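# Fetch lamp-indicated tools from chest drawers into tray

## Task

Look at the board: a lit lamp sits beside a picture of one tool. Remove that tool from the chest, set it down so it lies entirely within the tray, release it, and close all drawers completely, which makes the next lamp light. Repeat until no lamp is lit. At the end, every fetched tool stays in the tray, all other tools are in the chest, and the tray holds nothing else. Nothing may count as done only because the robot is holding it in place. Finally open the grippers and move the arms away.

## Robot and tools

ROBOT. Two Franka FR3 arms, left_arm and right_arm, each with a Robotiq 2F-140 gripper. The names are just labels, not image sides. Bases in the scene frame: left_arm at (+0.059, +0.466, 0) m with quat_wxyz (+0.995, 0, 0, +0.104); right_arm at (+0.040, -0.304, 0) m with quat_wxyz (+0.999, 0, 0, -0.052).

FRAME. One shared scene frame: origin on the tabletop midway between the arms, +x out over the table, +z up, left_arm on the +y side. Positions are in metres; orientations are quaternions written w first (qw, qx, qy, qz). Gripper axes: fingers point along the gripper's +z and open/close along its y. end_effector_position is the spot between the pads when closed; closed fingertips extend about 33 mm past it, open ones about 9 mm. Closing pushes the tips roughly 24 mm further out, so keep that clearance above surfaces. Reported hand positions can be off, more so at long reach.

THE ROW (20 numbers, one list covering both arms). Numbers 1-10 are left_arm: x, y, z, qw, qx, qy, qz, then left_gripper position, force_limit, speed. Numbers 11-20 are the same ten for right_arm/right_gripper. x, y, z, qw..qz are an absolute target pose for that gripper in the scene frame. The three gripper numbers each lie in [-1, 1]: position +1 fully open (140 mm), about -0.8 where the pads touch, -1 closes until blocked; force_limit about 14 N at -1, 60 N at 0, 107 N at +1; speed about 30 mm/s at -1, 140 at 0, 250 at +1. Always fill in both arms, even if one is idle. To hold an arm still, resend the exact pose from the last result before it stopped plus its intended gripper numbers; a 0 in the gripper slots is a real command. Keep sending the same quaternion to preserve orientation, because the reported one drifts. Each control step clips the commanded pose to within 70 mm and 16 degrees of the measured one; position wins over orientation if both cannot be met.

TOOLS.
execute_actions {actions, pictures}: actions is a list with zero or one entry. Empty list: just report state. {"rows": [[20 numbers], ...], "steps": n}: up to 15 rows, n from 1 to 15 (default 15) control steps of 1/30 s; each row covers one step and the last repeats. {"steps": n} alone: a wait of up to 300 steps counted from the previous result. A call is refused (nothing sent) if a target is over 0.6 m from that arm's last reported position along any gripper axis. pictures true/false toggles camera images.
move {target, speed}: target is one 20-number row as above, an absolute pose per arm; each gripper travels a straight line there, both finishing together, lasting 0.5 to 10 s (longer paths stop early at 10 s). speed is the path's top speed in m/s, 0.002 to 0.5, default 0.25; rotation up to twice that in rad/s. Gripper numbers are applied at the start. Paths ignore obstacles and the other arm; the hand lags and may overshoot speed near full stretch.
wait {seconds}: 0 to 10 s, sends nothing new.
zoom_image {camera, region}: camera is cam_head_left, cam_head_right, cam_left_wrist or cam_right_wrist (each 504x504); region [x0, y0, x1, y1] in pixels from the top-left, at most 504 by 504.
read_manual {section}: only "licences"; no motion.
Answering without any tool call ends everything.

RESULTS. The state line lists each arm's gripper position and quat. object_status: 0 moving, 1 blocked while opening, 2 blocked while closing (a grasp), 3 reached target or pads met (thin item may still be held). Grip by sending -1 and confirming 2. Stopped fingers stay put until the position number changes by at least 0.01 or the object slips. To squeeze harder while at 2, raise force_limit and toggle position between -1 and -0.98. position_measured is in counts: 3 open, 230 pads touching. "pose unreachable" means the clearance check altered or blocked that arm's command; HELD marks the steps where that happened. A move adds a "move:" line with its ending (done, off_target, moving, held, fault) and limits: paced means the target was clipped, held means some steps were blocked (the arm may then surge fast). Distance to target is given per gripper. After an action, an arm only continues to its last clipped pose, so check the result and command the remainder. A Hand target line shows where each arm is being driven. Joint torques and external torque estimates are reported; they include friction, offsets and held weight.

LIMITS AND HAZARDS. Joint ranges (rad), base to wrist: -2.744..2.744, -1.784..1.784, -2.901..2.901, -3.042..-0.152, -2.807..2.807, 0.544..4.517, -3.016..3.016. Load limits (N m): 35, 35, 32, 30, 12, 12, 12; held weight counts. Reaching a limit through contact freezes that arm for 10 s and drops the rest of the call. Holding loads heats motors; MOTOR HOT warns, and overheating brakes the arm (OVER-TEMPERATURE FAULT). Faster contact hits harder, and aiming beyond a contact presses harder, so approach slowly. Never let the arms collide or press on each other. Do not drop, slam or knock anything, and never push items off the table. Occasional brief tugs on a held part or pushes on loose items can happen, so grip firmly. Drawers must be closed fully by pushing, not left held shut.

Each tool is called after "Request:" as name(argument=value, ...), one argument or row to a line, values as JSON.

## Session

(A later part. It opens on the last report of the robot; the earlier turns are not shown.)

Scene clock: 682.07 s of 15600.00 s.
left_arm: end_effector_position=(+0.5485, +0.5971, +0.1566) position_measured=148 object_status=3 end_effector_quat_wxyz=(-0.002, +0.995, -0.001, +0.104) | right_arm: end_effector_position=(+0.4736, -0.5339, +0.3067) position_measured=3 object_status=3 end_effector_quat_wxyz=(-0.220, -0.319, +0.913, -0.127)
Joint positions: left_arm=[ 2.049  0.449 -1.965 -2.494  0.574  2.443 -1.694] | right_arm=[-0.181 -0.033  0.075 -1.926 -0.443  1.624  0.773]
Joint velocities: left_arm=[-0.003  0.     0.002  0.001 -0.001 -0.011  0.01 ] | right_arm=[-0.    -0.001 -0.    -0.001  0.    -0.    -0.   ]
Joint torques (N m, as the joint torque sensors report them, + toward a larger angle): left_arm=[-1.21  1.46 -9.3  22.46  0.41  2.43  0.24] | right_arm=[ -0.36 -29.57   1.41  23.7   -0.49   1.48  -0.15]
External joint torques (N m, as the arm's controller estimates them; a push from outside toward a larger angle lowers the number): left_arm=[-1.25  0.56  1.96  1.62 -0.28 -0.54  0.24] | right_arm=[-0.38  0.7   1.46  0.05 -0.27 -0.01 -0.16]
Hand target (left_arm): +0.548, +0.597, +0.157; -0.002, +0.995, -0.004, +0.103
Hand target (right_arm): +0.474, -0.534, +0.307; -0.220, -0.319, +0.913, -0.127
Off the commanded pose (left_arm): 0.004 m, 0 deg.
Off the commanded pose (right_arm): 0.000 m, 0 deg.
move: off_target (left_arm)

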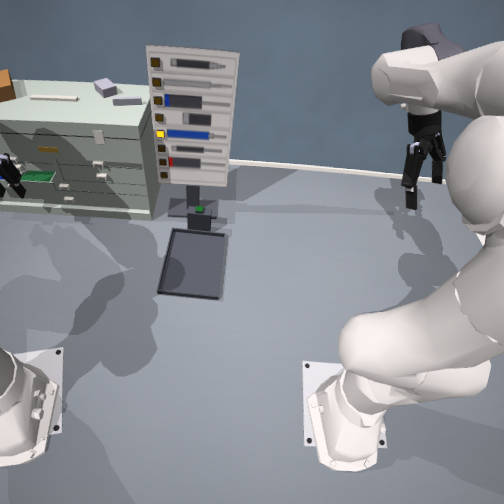

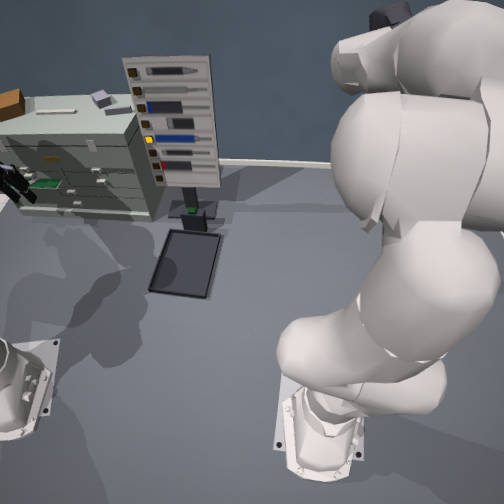

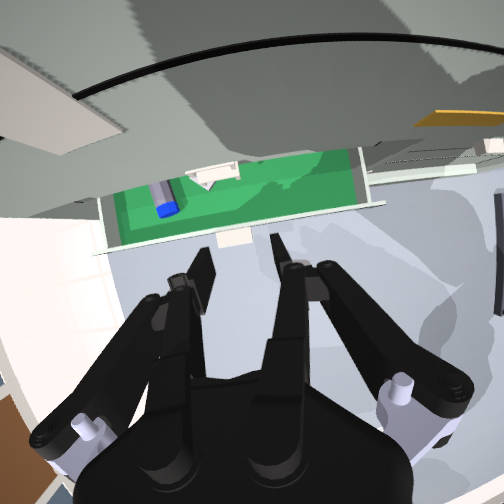

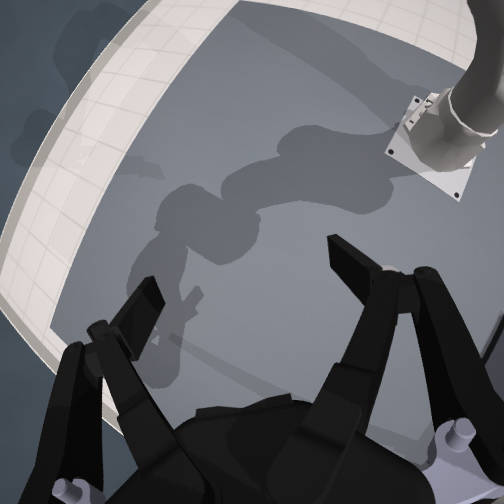

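Request:
execute_actions(
  actions=[
    {"rows":[[0.553,0.600,0.156,0,0.994,0,0.105,-0.15,0,0,0.4736,-0.5339,0.3067,-0.220,-0.319,0.913,-0.127,1,0,0]],"steps":10},
  ],
  pictures=false,
)

Request:
execute_actions(
  actions=[
    {"rows":[[0.553,0.600,0.156,0,0.994,0,0.105,-1,0,-0.5,0.4736,-0.5339,0.3067,-0.220,-0.319,0.913,-0.127,1,0,0]],"steps":15},
  ],
  pictures=false,
)

Request:
move(
  target=[0.44,0.599,0.156,0,0.994,0,0.105,-1,0,-0.5,0.4736,-0.5339,0.3067,-0.220,-0.319,0.913,-0.127,1,0,0],
  speed=0.07,
)

Scene clock: 690.80 s of 15600.00 s.
left_arm: end_effector_position=(+0.5513, +0.6004, +0.1552) position_measured=148 object_status=3 end_effector_quat_wxyz=(-0.001, +0.995, +0.002, +0.103) | right_arm: end_effector_position=(+0.4736, -0.5339, +0.3067) position_measured=3 object_status=3 end_effector_quat_wxyz=(-0.220, -0.319, +0.913, -0.127)
Joint positions: left_arm=[ 2.026  0.442 -1.938 -2.481  0.565  2.445 -1.688] | right_arm=[-0.181 -0.033  0.075 -1.926 -0.443  1.624  0.773]
Joint velocities: left_arm=[-0.017  0.     0.014  0.005 -0.     0.     0.003] | right_arm=[-0.001  0.    -0.001 -0.001  0.001 -0.     0.001]
Joint torques (N m, as the joint torque sensors report them, + toward a larger angle): left_arm=[-1.35  0.22 -9.71 22.65  0.49  3.46  0.39] | right_arm=[ -0.03 -29.36   1.05  23.86  -0.55   1.51  -0.1 ]
External joint torques (N m, as the arm's controller estimates them; a push from outside toward a larger angle lowers the number): left_arm=[-1.33 -0.09  1.66  1.89 -0.2   0.49  0.38] | right_arm=[ 0.02  0.67  1.17  0.35 -0.32  0.03 -0.11]
Hand target (left_arm): +0.553, +0.600, +0.156; -0.000, +0.994, -0.000, +0.105
Hand target (right_arm): +0.474, -0.534, +0.307; -0.220, -0.319, +0.913, -0.127
Off the commanded pose (left_arm): 0.002 m, 0 deg.
Off the commanded pose (right_arm): 0.000 m, 0 deg.
Steps of this call (steps 1 to 90: nothing new was sent; then 5.40 s passed at rest; steps 91 to 100: all 10 steps of this action). Readings (end_effector_position | what the end effector reports):
91: left_arm (+0.5489, +0.5977, +0.1561) | right_arm (+0.4736, -0.5339, +0.3067) | left_arm position_measured=148 object_status=3 | right_arm position_measured=3 object_status=3
92: left_arm (+0.5495, +0.5987, +0.1558) | right_arm (+0.4736, -0.5339, +0.3067) | left_arm position_measured=148 object_status=3 | right_arm position_measured=3 object_status=3
94: left_arm (+0.5504, +0.5999, +0.1555) | right_arm (+0.4736, -0.5339, +0.3067) | left_arm position_measured=148 object_status=3 | right_arm position_measured=3 object_status=3
98: left_arm (+0.5512, +0.6004, +0.1553) | right_arm (+0.4736, -0.5339, +0.3067) | left_arm position_measured=148 object_status=3 | right_arm position_measured=3 object_status=3
100: the state above

Scene clock: 691.30 s of 15600.00 s.
left_arm: end_effector_position=(+0.5519, +0.5989, +0.1553) position_measured=193 object_status=0 end_effector_quat_wxyz=(+0.000, +0.995, +0.001, +0.104) | right_arm: end_effector_position=(+0.4736, -0.5339, +0.3067) position_measured=3 object_status=3 end_effector_quat_wxyz=(-0.220, -0.319, +0.913, -0.127)
Joint positions: left_arm=[ 2.022  0.443 -1.936 -2.481  0.565  2.445 -1.687] | right_arm=[-0.181 -0.033  0.075 -1.926 -0.443  1.624  0.773]
Joint velocities: left_arm=[ 0.     0.001  0.001 -0.    -0.001 -0.     0.   ] | right_arm=[-0.001  0.     0.001 -0.001 -0.001  0.    -0.001]
Joint torques (N m, as the joint torque sensors report them, + toward a larger angle): left_arm=[-0.49  0.47 -8.8  22.58  0.94  3.41  0.25] | right_arm=[ -0.36 -29.75   0.86  23.42  -0.47   1.46  -0.08]
External joint torques (N m, as the arm's controller estimates them; a push from outside toward a larger angle lowers the number): left_arm=[-0.51  0.22  2.5   1.88  0.26  0.45  0.24] | right_arm=[-0.41  0.27  0.89 -0.09 -0.25 -0.03 -0.08]
Hand target (left_arm): +0.553, +0.600, +0.156; -0.000, +0.994, -0.000, +0.105
Hand target (right_arm): +0.474, -0.534, +0.307; -0.220, -0.319, +0.913, -0.127
Off the commanded pose (left_arm): 0.002 m, 0 deg.
Off the commanded pose (right_arm): 0.000 m, 0 deg.
Steps of this call (steps 1 to 15: all 15 steps of this action). Readings (end_effector_position | what the end effector reports):
1: left_arm (+0.5513, +0.6004, +0.1552) | right_arm (+0.4736, -0.5339, +0.3067) | left_arm position_measured=148 object_status=0 | right_arm position_measured=3 object_status=3
2: left_arm (+0.5514, +0.6003, +0.1552) | right_arm (+0.4736, -0.5339, +0.3067) | left_arm position_measured=152 object_status=0 | right_arm position_measured=3 object_status=3
4: left_arm (+0.5514, +0.6003, +0.1551) | right_arm (+0.4736, -0.5339, +0.3067) | left_arm position_measured=161 object_status=0 | right_arm position_measured=3 object_status=3
8: left_arm (+0.5514, +0.6002, +0.1550) | right_arm (+0.4736, -0.5339, +0.3067) | left_arm position_measured=180 object_status=0 | right_arm position_measured=3 object_status=3
15: the state above

Scene clock: 693.50 s of 15600.00 s.
left_arm: end_effector_position=(+0.4405, +0.5992, +0.1550) position_measured=193 object_status=2 end_effector_quat_wxyz=(+0.003, +0.995, +0.001, +0.103) | right_arm: end_effector_position=(+0.4736, -0.5339, +0.3067) position_measured=3 object_status=3 end_effector_quat_wxyz=(-0.220, -0.319, +0.913, -0.127)
Joint positions: left_arm=[ 2.454  0.772 -2.214 -2.772  0.74   2.32  -1.727] | right_arm=[-0.181 -0.033  0.075 -1.926 -0.443  1.624  0.773]
Joint velocities: left_arm=[-0.     0.011 -0.002 -0.002  0.007 -0.013 -0.002] | right_arm=[-0.     0.    -0.     0.001 -0.001 -0.     0.   ]
Joint torques (N m, as the joint torque sensors report them, + toward a larger angle): left_arm=[ -1.43   1.81 -15.04  17.66   0.25   3.24   0.05] | right_arm=[  0.23 -29.48   1.27  23.74  -0.54   1.51  -0.1 ]
External joint torques (N m, as the arm's controller estimates them; a push from outside toward a larger angle lowers the number): left_arm=[-1.45  2.31 -2.12 -1.73 -0.52  0.27  0.04] | right_arm=[ 0.31  0.68  1.41  0.13 -0.31  0.02 -0.11]
Hand target (left_arm): +0.441, +0.595, +0.156; +0.004, +0.995, -0.002, +0.104
Hand target (right_arm): +0.474, -0.534, +0.307; -0.220, -0.319, +0.913, -0.127
Off the commanded pose (left_arm): 0.001 m, 0 deg.
Off the commanded pose (right_arm): 0.000 m, 0 deg.
move: done

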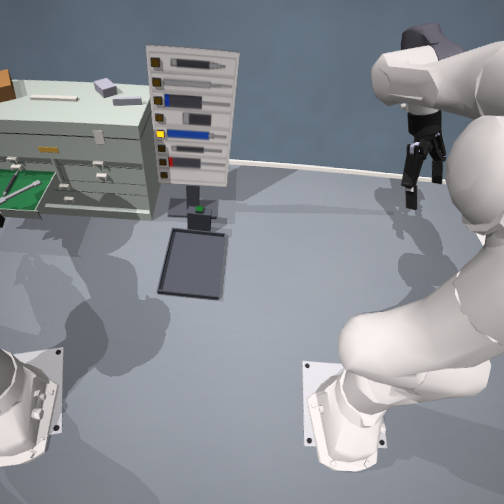

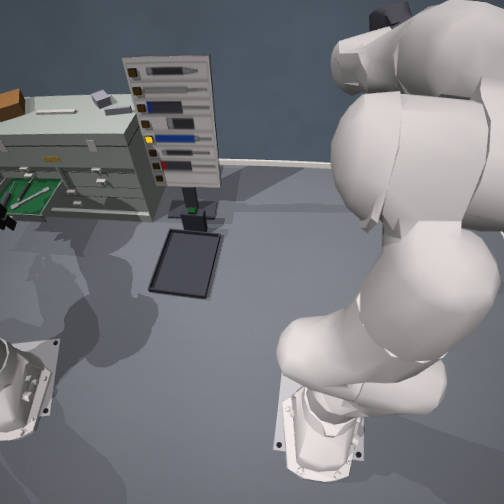

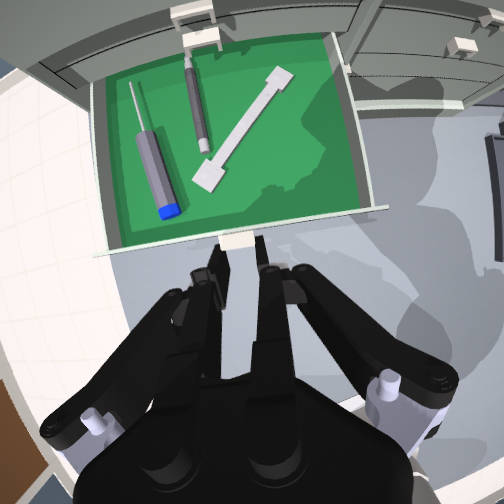

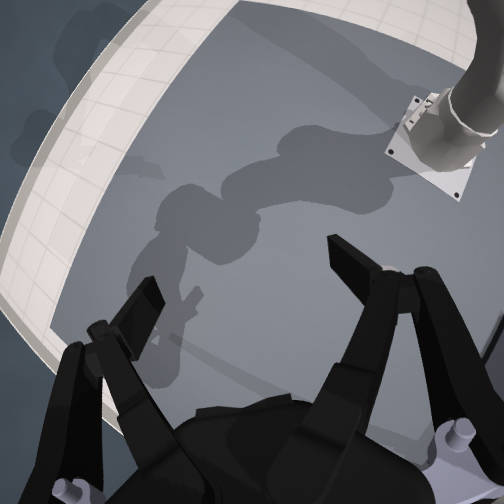

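Request:
execute_actions(
  actions=[],
)

Scene clock: 736.20 s of 15600.00 s.
left_arm: end_effector_position=(+0.4402, +0.5992, +0.1550) position_measured=193 object_status=2 end_effector_quat_wxyz=(+0.003, +0.995, +0.001, +0.103) | right_arm: end_effector_position=(+0.4736, -0.5339, +0.3067) position_measured=3 object_status=3 end_effector_quat_wxyz=(-0.220, -0.319, +0.913, -0.127)
Joint positions: left_arm=[ 2.454  0.773 -2.214 -2.773  0.741  2.319 -1.727] | right_arm=[-0.181 -0.033  0.075 -1.926 -0.443  1.624  0.773]
Joint velocities: left_arm=[-0.001 -0.     0.001  0.     0.     0.001  0.002] | right_arm=[ 0.     0.    -0.    -0.     0.001  0.     0.001]
Joint torques (N m, as the joint torque sensors report them, + toward a larger angle): left_arm=[ -1.53   1.52 -14.53  17.71   0.18   3.28   0.07] | right_arm=[ -0.28 -29.65   0.89  23.72  -0.52   1.45  -0.12]
External joint torques (N m, as the arm's controller estimates them; a push from outside toward a larger angle lowers the number): left_arm=[-1.49  2.03 -1.58 -1.56 -0.58  0.33  0.07] | right_arm=[-0.28  0.63  0.97  0.06 -0.29 -0.04 -0.12]
Hand target (left_arm): +0.441, +0.595, +0.156; +0.004, +0.995, -0.002, +0.104
Hand target (right_arm): +0.474, -0.534, +0.307; -0.220, -0.319, +0.913, -0.127
Off the commanded pose (left_arm): 0.001 m, 0 deg.
Off the commanded pose (right_arm): 0.000 m, 0 deg.
Steps of this call (steps 1 to 90: nothing new was sent; then 39.70 s passed at rest). Readings (end_effector_position | what the end effector reports):
1: left_arm (+0.4404, +0.5992, +0.1550) | right_arm (+0.4736, -0.5339, +0.3067) | left_arm position_measured=193 object_status=2 | right_arm position_measured=3 object_status=3
2: left_arm (+0.4404, +0.5992, +0.1550) | right_arm (+0.4736, -0.5339, +0.3067) | left_arm position_measured=193 object_status=2 | right_arm position_measured=3 object_status=3
4: left_arm (+0.4403, +0.5992, +0.1550) | right_arm (+0.4736, -0.5339, +0.3067) | left_arm position_measured=193 object_status=2 | right_arm position_measured=3 object_status=3
8: left_arm (+0.4402, +0.5992, +0.1550) | right_arm (+0.4736, -0.5339, +0.3067) | left_arm position_measured=193 object_status=2 | right_arm position_measured=3 object_status=3
90: the state above

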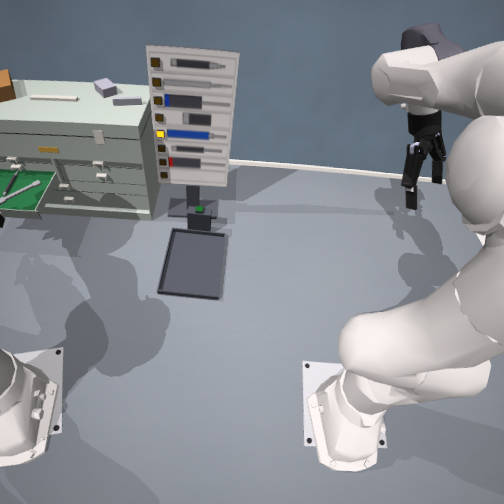

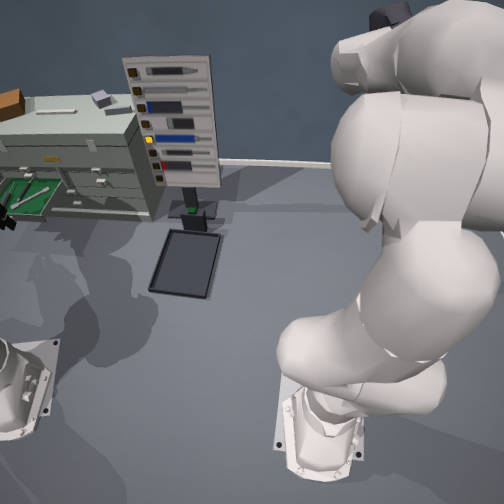

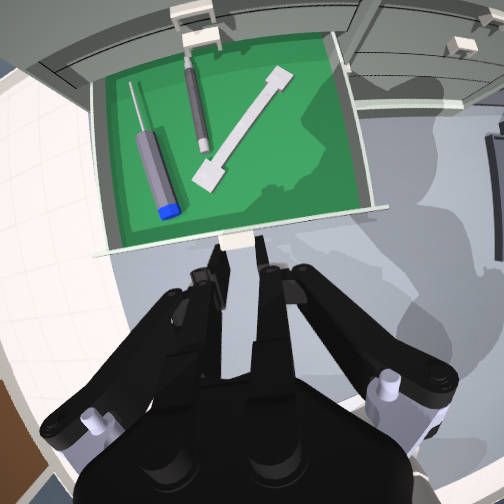

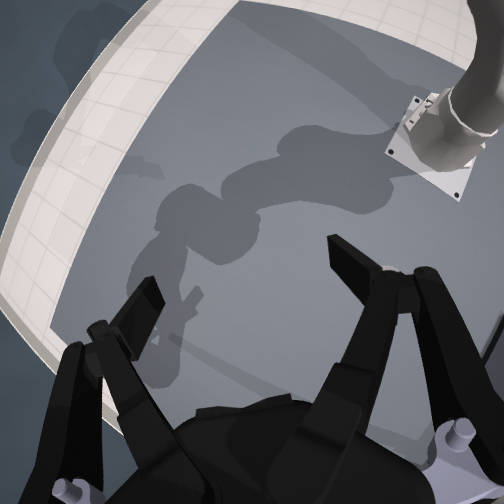

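Request:
move(
  target=[0.555,0.599,0.157,0,0.994,0,0.105,-1,0,-0.5,0.4736,-0.5339,0.3067,-0.220,-0.319,0.913,-0.127,1,0,0],
  speed=0.07,
)

Request:
execute_actions(
  actions=[
    {"rows":[[0.555,0.599,0.157,0,0.994,0,0.105,-0.1,0,0,0.4736,-0.5339,0.3067,-0.220,-0.319,0.913,-0.127,1,0,0]],"steps":12},
  ],
  pictures=false,
)

Request:
move(
  target=[0.535,0.602,0.142,0,0.94,0,0.342,-0.1,0,0,0.4736,-0.5339,0.3067,-0.220,-0.319,0.913,-0.127,1,0,0],
  speed=0.15,
)

Scene clock: 747.03 s of 15600.00 s.
left_arm: end_effector_position=(+0.5516, +0.5989, +0.1554) position_measured=193 object_status=2 end_effector_quat_wxyz=(-0.003, +0.995, +0.002, +0.102) | right_arm: end_effector_position=(+0.4736, -0.5339, +0.3067) position_measured=3 object_status=3 end_effector_quat_wxyz=(-0.220, -0.319, +0.913, -0.127)
Joint positions: left_arm=[ 2.028  0.436 -1.946 -2.481  0.565  2.444 -1.693] | right_arm=[-0.181 -0.033  0.075 -1.926 -0.443  1.624  0.773]
Joint velocities: left_arm=[-0.016 -0.     0.016  0.006 -0.001  0.002  0.009] | right_arm=[-0.001  0.     0.     0.001 -0.001  0.001 -0.   ]
Joint torques (N m, as the joint torque sensors report them, + toward a larger angle): left_arm=[ 0.63 -0.46 -7.8  24.49  1.03  3.57  0.29] | right_arm=[ -0.66 -29.56   0.85  23.62  -0.47   1.48  -0.08]
External joint torques (N m, as the arm's controller estimates them; a push from outside toward a larger angle lowers the number): left_arm=[ 0.68 -1.07  3.4   3.71  0.34  0.62  0.28] | right_arm=[-0.6   0.84  0.99 -0.17 -0.23 -0.02 -0.08]
Hand target (left_arm): +0.554, +0.603, +0.157; -0.005, +0.994, +0.003, +0.106
Hand target (right_arm): +0.474, -0.534, +0.307; -0.220, -0.319, +0.913, -0.127
Off the commanded pose (left_arm): 0.004 m, 1 deg.
Off the commanded pose (right_arm): 0.000 m, 0 deg.
After step 90, 5.80 s passed at rest.
move: off_target (left_arm)

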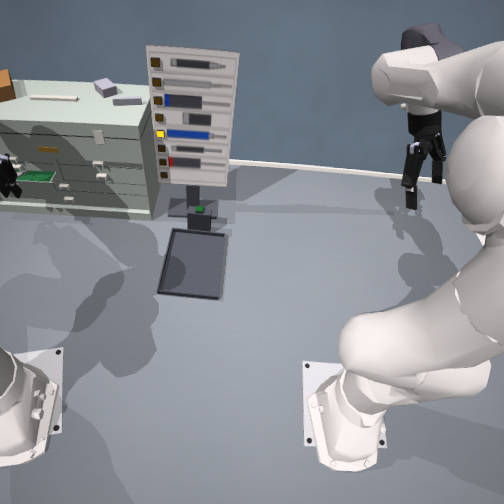

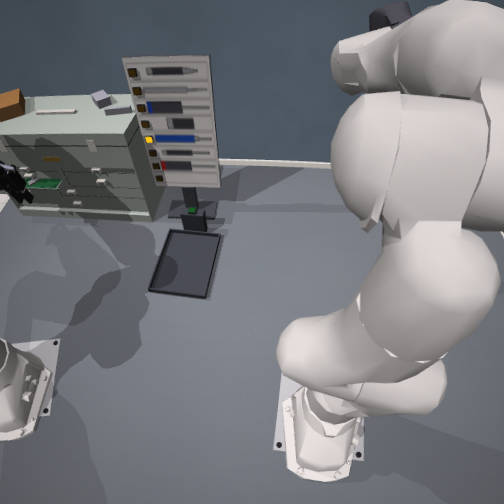

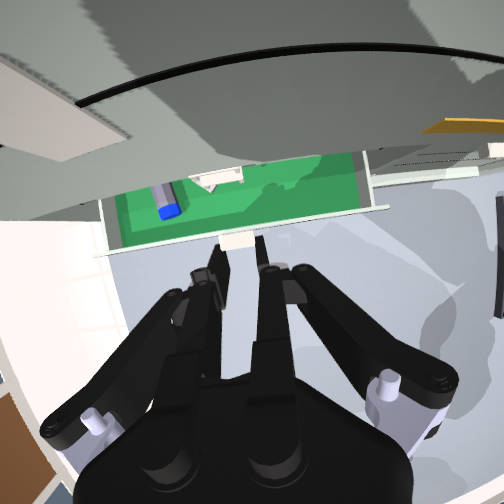

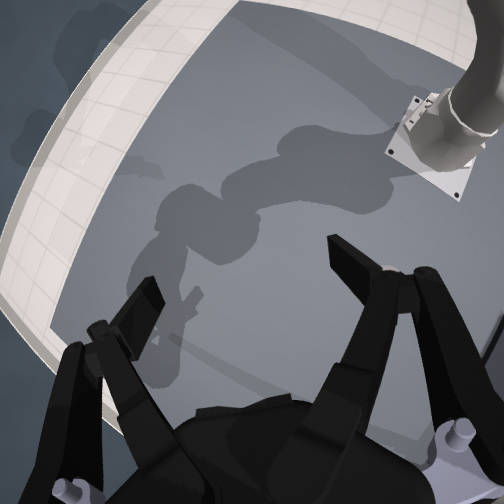

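Scene clock: 747.43 s of 15600.00 s.
left_arm: end_effector_position=(+0.5536, +0.5994, +0.1560) position_measured=141 object_status=0 end_effector_quat_wxyz=(-0.001, +0.995, +0.002, +0.103) | right_arm: end_effector_position=(+0.4736, -0.5339, +0.3067) position_measured=3 object_status=3 end_effector_quat_wxyz=(-0.220, -0.319, +0.913, -0.127)
Joint positions: left_arm=[ 2.016  0.438 -1.932 -2.475  0.562  2.444 -1.688] | right_arm=[-0.181 -0.033  0.075 -1.926 -0.443  1.624  0.773]
Joint velocities: left_arm=[-0.006  0.003  0.005  0.     0.001  0.     0.005] | right_arm=[ 0.     0.001  0.    -0.     0.    -0.001  0.002]
Joint torques (N m, as the joint torque sensors report them, + toward a larger angle): left_arm=[-1.7   0.52 -8.93 22.37  0.56  3.28  0.26] | right_arm=[ -0.26 -29.56   0.76  23.95  -0.52   1.51  -0.16]
External joint torques (N m, as the arm's controller estimates them; a push from outside toward a larger angle lowers the number): left_arm=[-1.7   0.31  2.33  1.57 -0.12  0.32  0.26] | right_arm=[-0.24  0.42  0.85  0.45 -0.29  0.03 -0.16]
Hand target (left_arm): +0.555, +0.599, +0.157; +0.000, +0.994, -0.000, +0.105
Hand target (right_arm): +0.474, -0.534, +0.307; -0.220, -0.319, +0.913, -0.127
Off the commanded pose (left_arm): 0.002 m, 0 deg.
Off the commanded pose (right_arm): 0.000 m, 0 deg.
Steps of this call (steps 1 to 12: all 12 steps of this action). Readings (end_effector_position | what the end effector reports):
1: left_arm (+0.5519, +0.5988, +0.1554) | right_arm (+0.4736, -0.5339, +0.3067) | left_arm position_measured=193 object_status=0 | right_arm position_measured=3 object_status=3
2: left_arm (+0.5521, +0.5989, +0.1553) | right_arm (+0.4736, -0.5339, +0.3067) | left_arm position_measured=192 object_status=0 | right_arm position_measured=3 object_status=3
4: left_arm (+0.5528, +0.5994, +0.1556) | right_arm (+0.4736, -0.5339, +0.3067) | left_arm position_measured=172 object_status=0 | right_arm position_measured=3 object_status=3
8: left_arm (+0.5534, +0.5996, +0.1559) | right_arm (+0.4736, -0.5339, +0.3067) | left_arm position_measured=142 object_status=0 | right_arm position_measured=3 object_status=3
12: the state above

Scene clock: 750.20 s of 15600.00 s.
left_arm: end_effector_position=(+0.5380, +0.6049, +0.1412) position_measured=141 object_status=3 end_effector_quat_wxyz=(+0.001, +0.939, +0.002, +0.343) | right_arm: end_effector_position=(+0.4736, -0.5339, +0.3067) position_measured=3 object_status=3 end_effector_quat_wxyz=(-0.220, -0.319, +0.913, -0.127)
Joint positions: left_arm=[ 2.517  0.246 -2.057 -2.882  0.915  3.422 -1.815] | right_arm=[-0.181 -0.033  0.075 -1.926 -0.443  1.624  0.773]
Joint velocities: left_arm=[ 0.009 -0.002 -0.01  -0.002 -0.006  0.016 -0.001] | right_arm=[ 0.    -0.001  0.    -0.001  0.    -0.    -0.001]
Joint torques (N m, as the joint torque sensors report them, + toward a larger angle): left_arm=[ 1.66  6.79 -4.59 14.74 -0.67  4.01  0.03] | right_arm=[ -0.29 -29.81   0.53  24.12  -0.55   1.5   -0.1 ]
External joint torques (N m, as the arm's controller estimates them; a push from outside toward a larger angle lowers the number): left_arm=[ 1.65 -0.99 -0.14 -1.07 -0.54  0.57  0.01] | right_arm=[-0.41  0.28  0.49  0.58 -0.33  0.01 -0.11]
Hand target (left_arm): +0.538, +0.605, +0.141; +0.002, +0.939, +0.004, +0.344
Hand target (right_arm): +0.474, -0.534, +0.307; -0.220, -0.319, +0.913, -0.127
Off the commanded pose (left_arm): 0.004 m, 0 deg.
Off the commanded pose (right_arm): 0.000 m, 0 deg.
move: off_target (left_arm)

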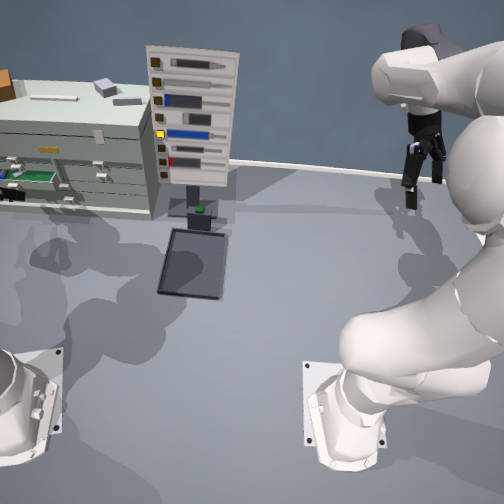

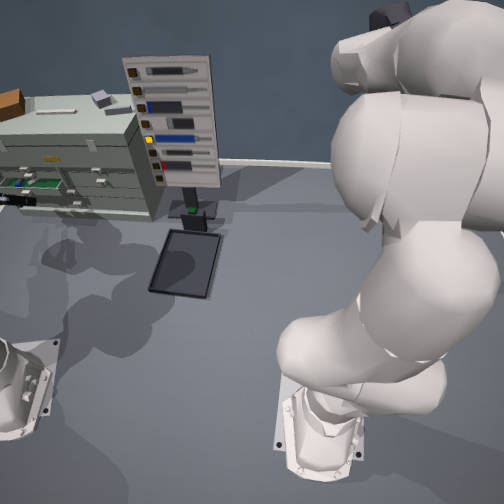

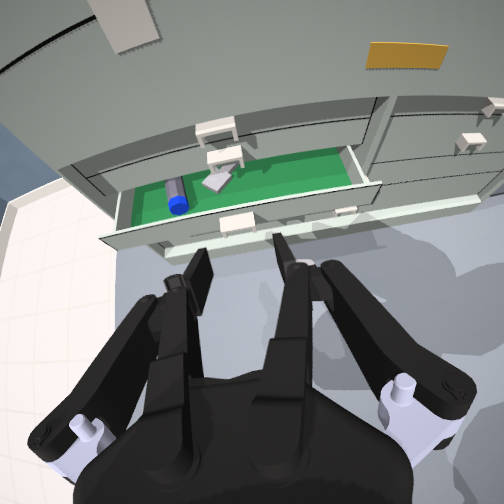

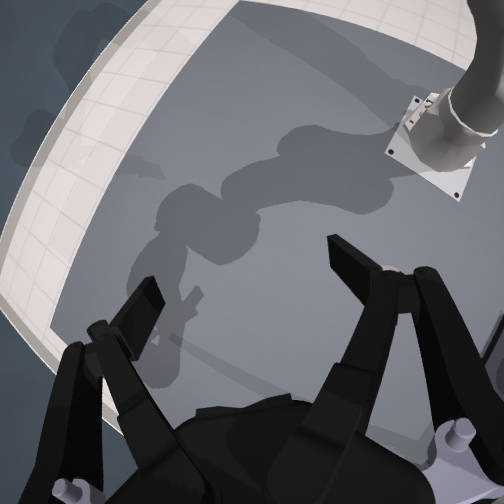

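Request:
move(
  target=[0.608,0.602,0.140,0,0.94,0,0.342,-0.1,0,0,0.4736,-0.5339,0.3067,-0.220,-0.319,0.913,-0.127,1,0,0],
  speed=0.03,
)

Scene clock: 757.27 s of 15600.00 s.
left_arm: end_effector_position=(+0.6025, +0.6040, +0.1388) position_measured=141 object_status=3 end_effector_quat_wxyz=(-0.001, +0.940, +0.002, +0.341) | right_arm: end_effector_position=(+0.4736, -0.5339, +0.3067) position_measured=3 object_status=3 end_effector_quat_wxyz=(-0.220, -0.319, +0.913, -0.127)
Joint positions: left_arm=[ 1.793  0.171 -1.477 -2.716  0.778  3.408 -1.813] | right_arm=[-0.181 -0.033  0.075 -1.926 -0.443  1.624  0.773]
Joint velocities: left_arm=[-0.081 -0.001  0.082  0.008 -0.005 -0.     0.03 ] | right_arm=[-0.001  0.001 -0.    -0.    -0.001 -0.     0.002]
Joint torques (N m, as the joint torque sensors report them, + toward a larger angle): left_arm=[-5.24 -5.47 -4.07 24.44 -2.19  2.54 -0.15] | right_arm=[ -0.34 -29.65   1.08  23.47  -0.48   1.53  -0.12]
External joint torques (N m, as the arm's controller estimates them; a push from outside toward a larger angle lowers the number): left_arm=[-5.27 -1.48  0.22  7.55 -2.09 -0.96 -0.18] | right_arm=[-0.3   0.47  1.19 -0.12 -0.25  0.04 -0.13]
Hand target (left_arm): +0.608, +0.604, +0.142; -0.004, +0.939, -0.001, +0.343
Hand target (right_arm): +0.474, -0.534, +0.307; -0.220, -0.319, +0.913, -0.127
Off the commanded pose (left_arm): 0.006 m, 0 deg.
Off the commanded pose (right_arm): 0.000 m, 0 deg.
After step 90, 1.50 s passed at rest.
move: off_target (left_arm)

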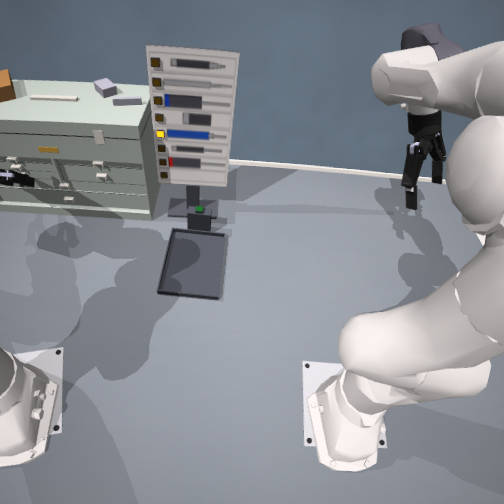

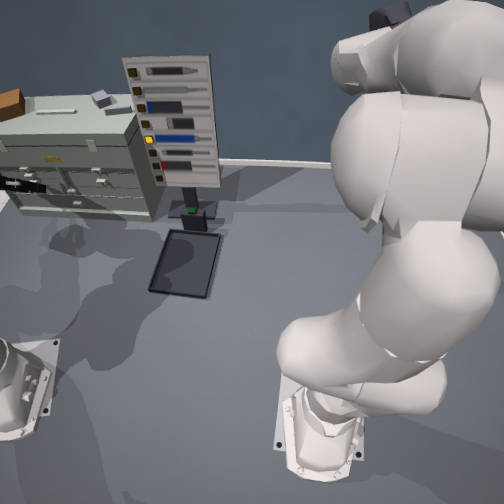

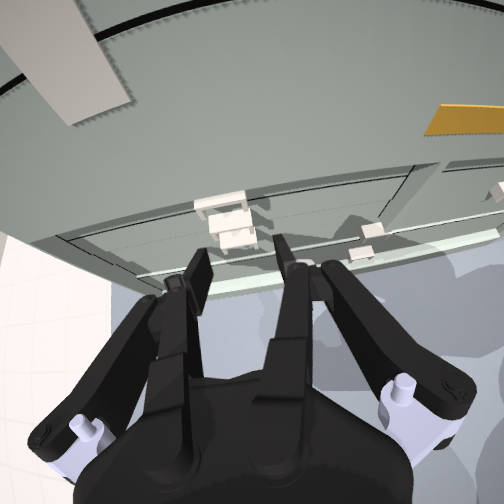

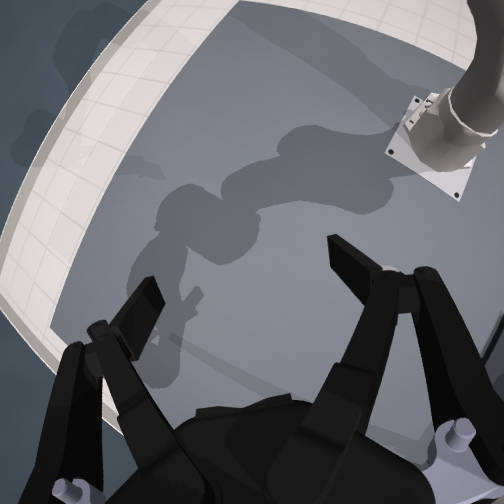

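Request:
move(
  target=[0.578,0.60,0.15,0,0.94,0,0.342,-0.1,0,0,0.4736,-0.5339,0.3067,-0.220,-0.319,0.913,-0.127,1,0,0],
  speed=0.08,
)

Request:
move(
  target=[0.578,0.325,0.20,0,0.94,0,0.342,-0.1,0,0,0.4736,-0.5339,0.3067,-0.220,-0.319,0.913,-0.127,1,0,0],
  speed=0.1,
)

Scene clock: 766.83 s of 15600.00 s.
left_arm: end_effector_position=(+0.5799, +0.5980, +0.1508) position_measured=141 object_status=3 end_effector_quat_wxyz=(+0.001, +0.939, -0.006, +0.344) | right_arm: end_effector_position=(+0.4736, -0.5339, +0.3067) position_measured=3 object_status=3 end_effector_quat_wxyz=(-0.220, -0.319, +0.913, -0.127)
Joint positions: left_arm=[ 2.225  0.217 -1.863 -2.773  0.889  3.383 -1.864] | right_arm=[-0.181 -0.033  0.075 -1.926 -0.443  1.624  0.773]
Joint velocities: left_arm=[ 0.043 -0.006 -0.05  -0.005 -0.022 -0.015 -0.011] | right_arm=[-0.     0.     0.001 -0.    -0.    -0.001 -0.001]
Joint torques (N m, as the joint torque sensors report them, + toward a larger angle): left_arm=[ 1.42  4.45 -4.97 15.8  -0.69  3.11 -0.26] | right_arm=[ -0.48 -29.82   0.92  23.85  -0.49   1.42  -0.11]
External joint torques (N m, as the arm's controller estimates them; a push from outside toward a larger angle lowers the number): left_arm=[ 1.32 -0.33 -0.28 -1.19 -0.46 -0.32 -0.28] | right_arm=[-0.52  0.37  0.95  0.24 -0.27 -0.07 -0.12]
Hand target (left_arm): +0.578, +0.599, +0.149; +0.002, +0.940, +0.000, +0.341
Hand target (right_arm): +0.474, -0.534, +0.307; -0.220, -0.319, +0.913, -0.127
Off the commanded pose (left_arm): 0.003 m, 1 deg.
Off the commanded pose (right_arm): 0.000 m, 0 deg.
After step 90, 5.63 s passed at rest.
move: done

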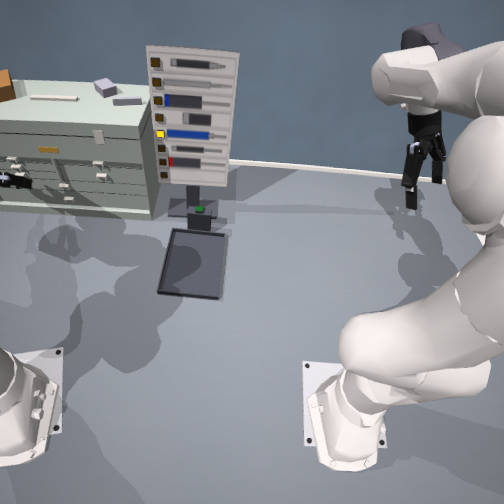

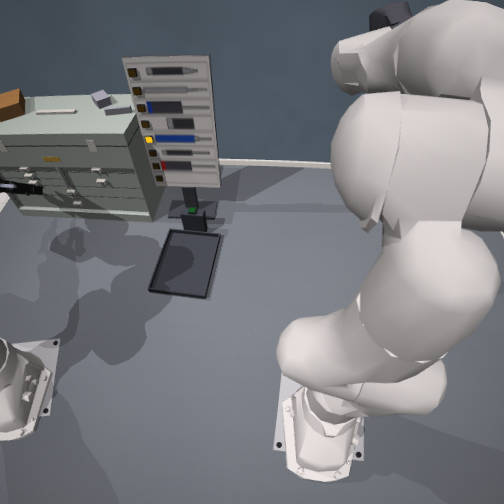

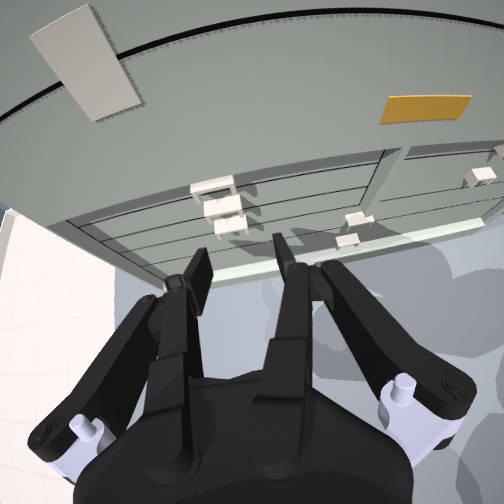

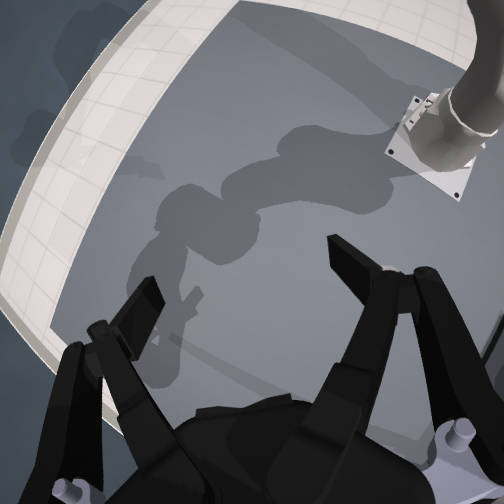

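Scene clock: 778.77 s of 15600.00 s.
left_arm: end_effector_position=(+0.5825, +0.4516, +0.1806) position_measured=141 object_status=3 end_effector_quat_wxyz=(+0.031, +0.947, +0.012, +0.320) | right_arm: end_effector_position=(+0.4736, -0.5339, +0.3067) position_measured=3 object_status=3 end_effector_quat_wxyz=(-0.220, -0.319, +0.913, -0.127)
Joint positions: left_arm=[ 2.73   0.302 -2.83  -2.857  0.456  3.22  -1.937] | right_arm=[-0.181 -0.033  0.075 -1.926 -0.443  1.624  0.773]
Joint velocities: left_arm=[-0.     0.     0.001 -0.    -0.002  0.     0.001] | right_arm=[ 0.     0.     0.001  0.001 -0.     0.     0.   ]
Joint torques (N m, as the joint torque sensors report them, + toward a larger angle): left_arm=[-0.29 16.55 -3.5  19.44  0.51  3.82  0.09] | right_arm=[  0.04 -29.72   0.8   23.61  -0.5    1.46  -0.15]
External joint torques (N m, as the arm's controller estimates them; a push from outside toward a larger angle lowers the number): left_arm=[-0.31  0.33 -1.54 -0.45  0.47  0.39  0.07] | right_arm=[ 0.01  0.57  0.84 -0.06 -0.27 -0.04 -0.16]
Hand target (left_arm): +0.582, +0.449, +0.180; +0.031, +0.947, +0.009, +0.321
Hand target (right_arm): +0.474, -0.534, +0.307; -0.220, -0.319, +0.913, -0.127
Off the commanded pose (left_arm): 0.128 m, 5 deg.
Off the commanded pose (right_arm): 0.000 m, 0 deg.
TORQUE FAULT: the external load on joint 1 (waist) of the left arm reached its load limit, and that arm stopped for 10 seconds. A torque fault stops only its own arm. That arm's remaining commands of this call were not run. That arm's gripper holds where it stopped, with its grip as last carried out, and that arm accepts commands again: back off and push less far. That arm stops again, at the same cost, whenever a joint's load reaches its limit.
joint sent to its limit (left arm) — the command would take joint 1 (waist) past its upper limit, so that joint was sent only as far as its limit.
move: fault (left_arm)

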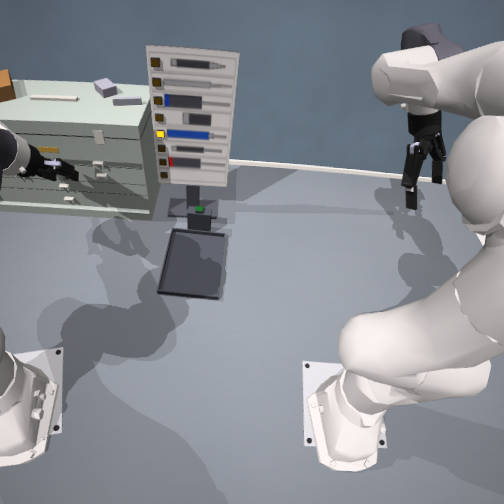

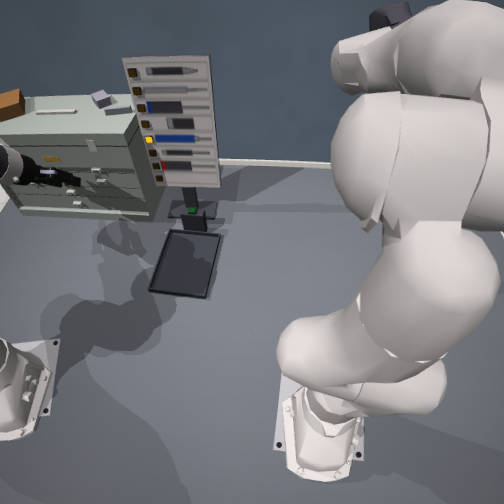

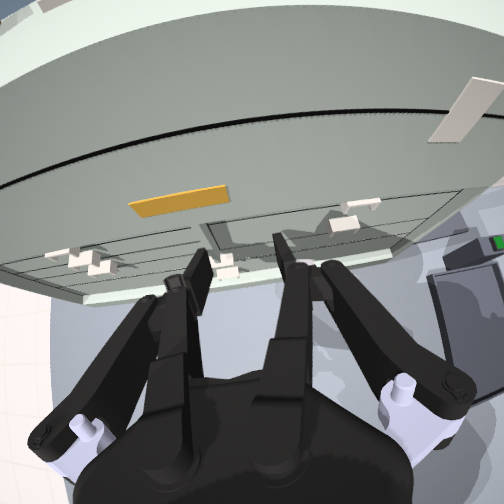

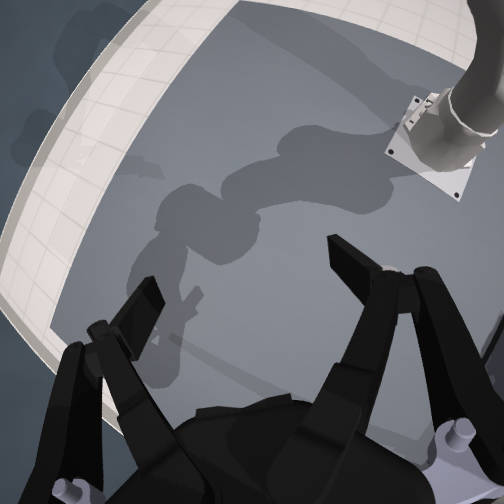

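Request:
move(
  target=[0.55,0.62,0.30,0,0.994,0,0.105,-0.1,0,0,0.4736,-0.5339,0.3067,-0.220,-0.319,0.913,-0.127,1,0,0],
  speed=0.12,
)

Request:
move(
  target=[0.58,0.62,0.46,0,1,0,0,-0.1,0,0,0.4736,-0.5339,0.3067,-0.220,-0.319,0.913,-0.127,1,0,0],
  speed=0.12,
)

Scene clock: 796.50 s of 15600.00 s.
left_arm: end_effector_position=(+0.5514, +0.6130, +0.3009) position_measured=141 object_status=3 end_effector_quat_wxyz=(+0.004, +0.994, +0.001, +0.107) | right_arm: end_effector_position=(+0.4736, -0.5339, +0.3067) position_measured=3 object_status=3 end_effector_quat_wxyz=(-0.220, -0.319, +0.913, -0.127)
Joint positions: left_arm=[ 2.385  0.472 -2.372 -2.262  0.318  2.106 -1.512] | right_arm=[-0.181 -0.033  0.075 -1.926 -0.443  1.624  0.773]
Joint velocities: left_arm=[-0.004 -0.     0.003  0.001  0.    -0.013  0.021] | right_arm=[ 0.     0.002 -0.001  0.     0.001  0.     0.   ]
Joint torques (N m, as the joint torque sensors report them, + toward a larger angle): left_arm=[-1.78  7.27 -8.23 26.27  0.91  2.7   0.13] | right_arm=[ -0.5  -29.49   0.83  23.76  -0.5    1.47  -0.16]
External joint torques (N m, as the arm's controller estimates them; a push from outside toward a larger angle lowers the number): left_arm=[-1.81 -0.71  1.63  2.6   0.09 -0.29  0.12] | right_arm=[-0.44  0.63  0.96  0.15 -0.27 -0.02 -0.17]
Hand target (left_arm): +0.551, +0.613, +0.301; +0.004, +0.994, -0.005, +0.105
Hand target (right_arm): +0.474, -0.534, +0.307; -0.220, -0.319, +0.913, -0.127
Off the commanded pose (left_arm): 0.007 m, 0 deg.
Off the commanded pose (right_arm): 0.000 m, 0 deg.
After step 90, 12.17 s passed at rest.
move: off_target (left_arm)

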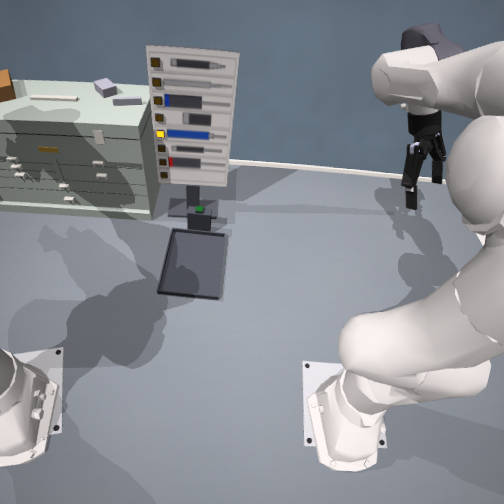

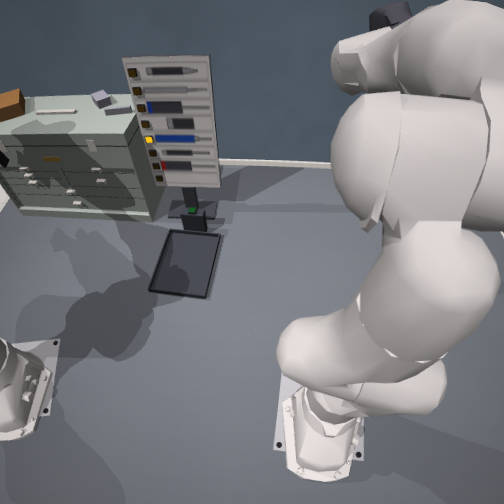

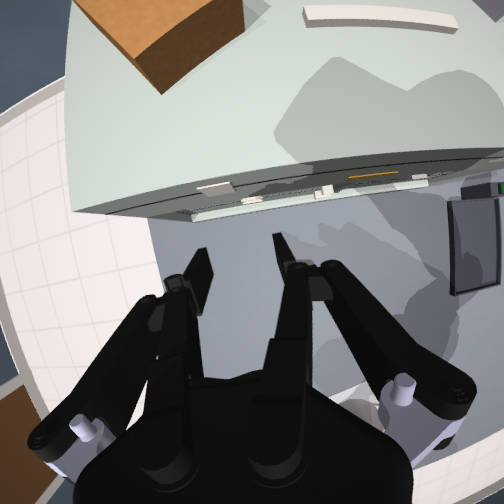

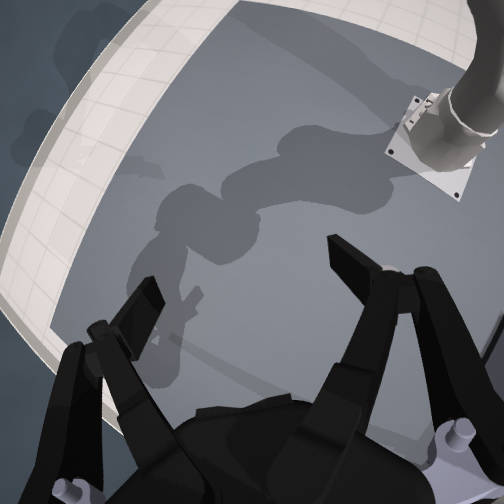

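Scene clock: 798.67 s of 15600.00 s.
left_arm: end_effector_position=(+0.5841, +0.6194, +0.4648) position_measured=141 object_status=3 end_effector_quat_wxyz=(-0.003, +1.000, +0.005, +0.005) | right_arm: end_effector_position=(+0.4736, -0.5339, +0.3067) position_measured=3 object_status=3 end_effector_quat_wxyz=(-0.220, -0.319, +0.913, -0.127)
Joint positions: left_arm=[ 2.297 -0.021 -2.208 -1.421 -0.014  1.445 -1.287] | right_arm=[-0.181 -0.033  0.075 -1.926 -0.443  1.624  0.773]
Joint velocities: left_arm=[ 0.    -0.002  0.002  0.003 -0.005 -0.01   0.028] | right_arm=[ 0.    -0.    -0.001  0.     0.     0.001 -0.003]
Joint torques (N m, as the joint torque sensors report them, + toward a larger angle): left_arm=[ 1.53 16.96  1.75 24.03  0.26  2.2   0.28] | right_arm=[ -0.01 -29.8    0.87  24.14  -0.51   1.43  -0.11]
External joint torques (N m, as the arm's controller estimates them; a push from outside toward a larger angle lowers the number): left_arm=[ 1.49 -1.16  1.19  1.35 -0.61 -0.36  0.28] | right_arm=[ 0.07  0.3   1.02  0.57 -0.28 -0.05 -0.12]
Hand target (left_arm): +0.583, +0.620, +0.465; -0.002, +1.000, +0.001, +0.004
Hand target (right_arm): +0.474, -0.534, +0.307; -0.220, -0.319, +0.913, -0.127
Off the commanded pose (left_arm): 0.006 m, 1 deg.
Off the commanded pose (right_arm): 0.000 m, 0 deg.
move: off_target (left_arm)

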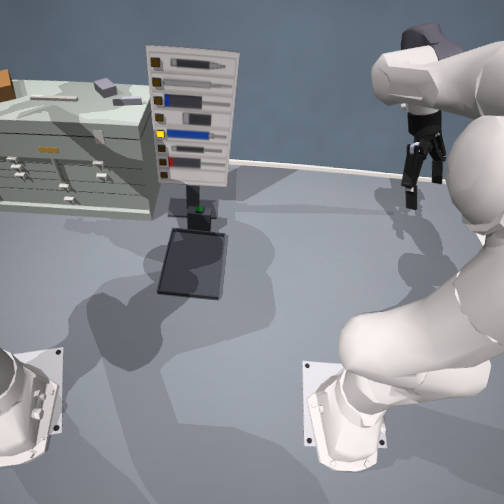

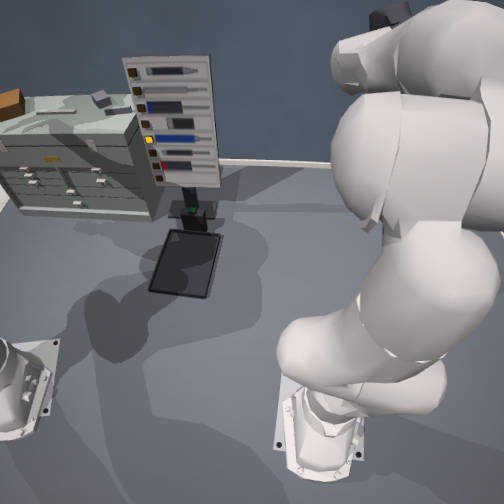

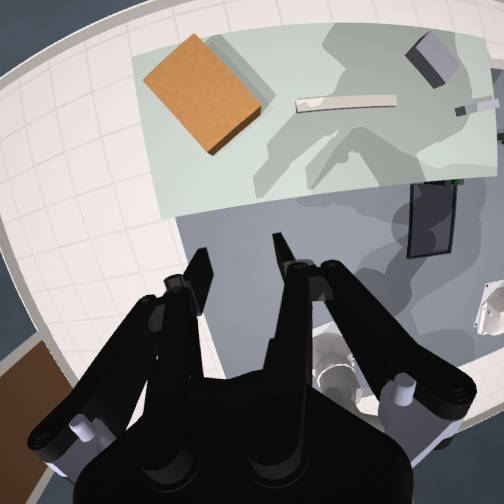

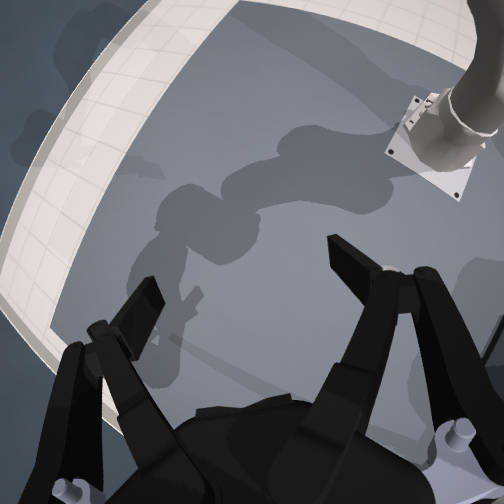

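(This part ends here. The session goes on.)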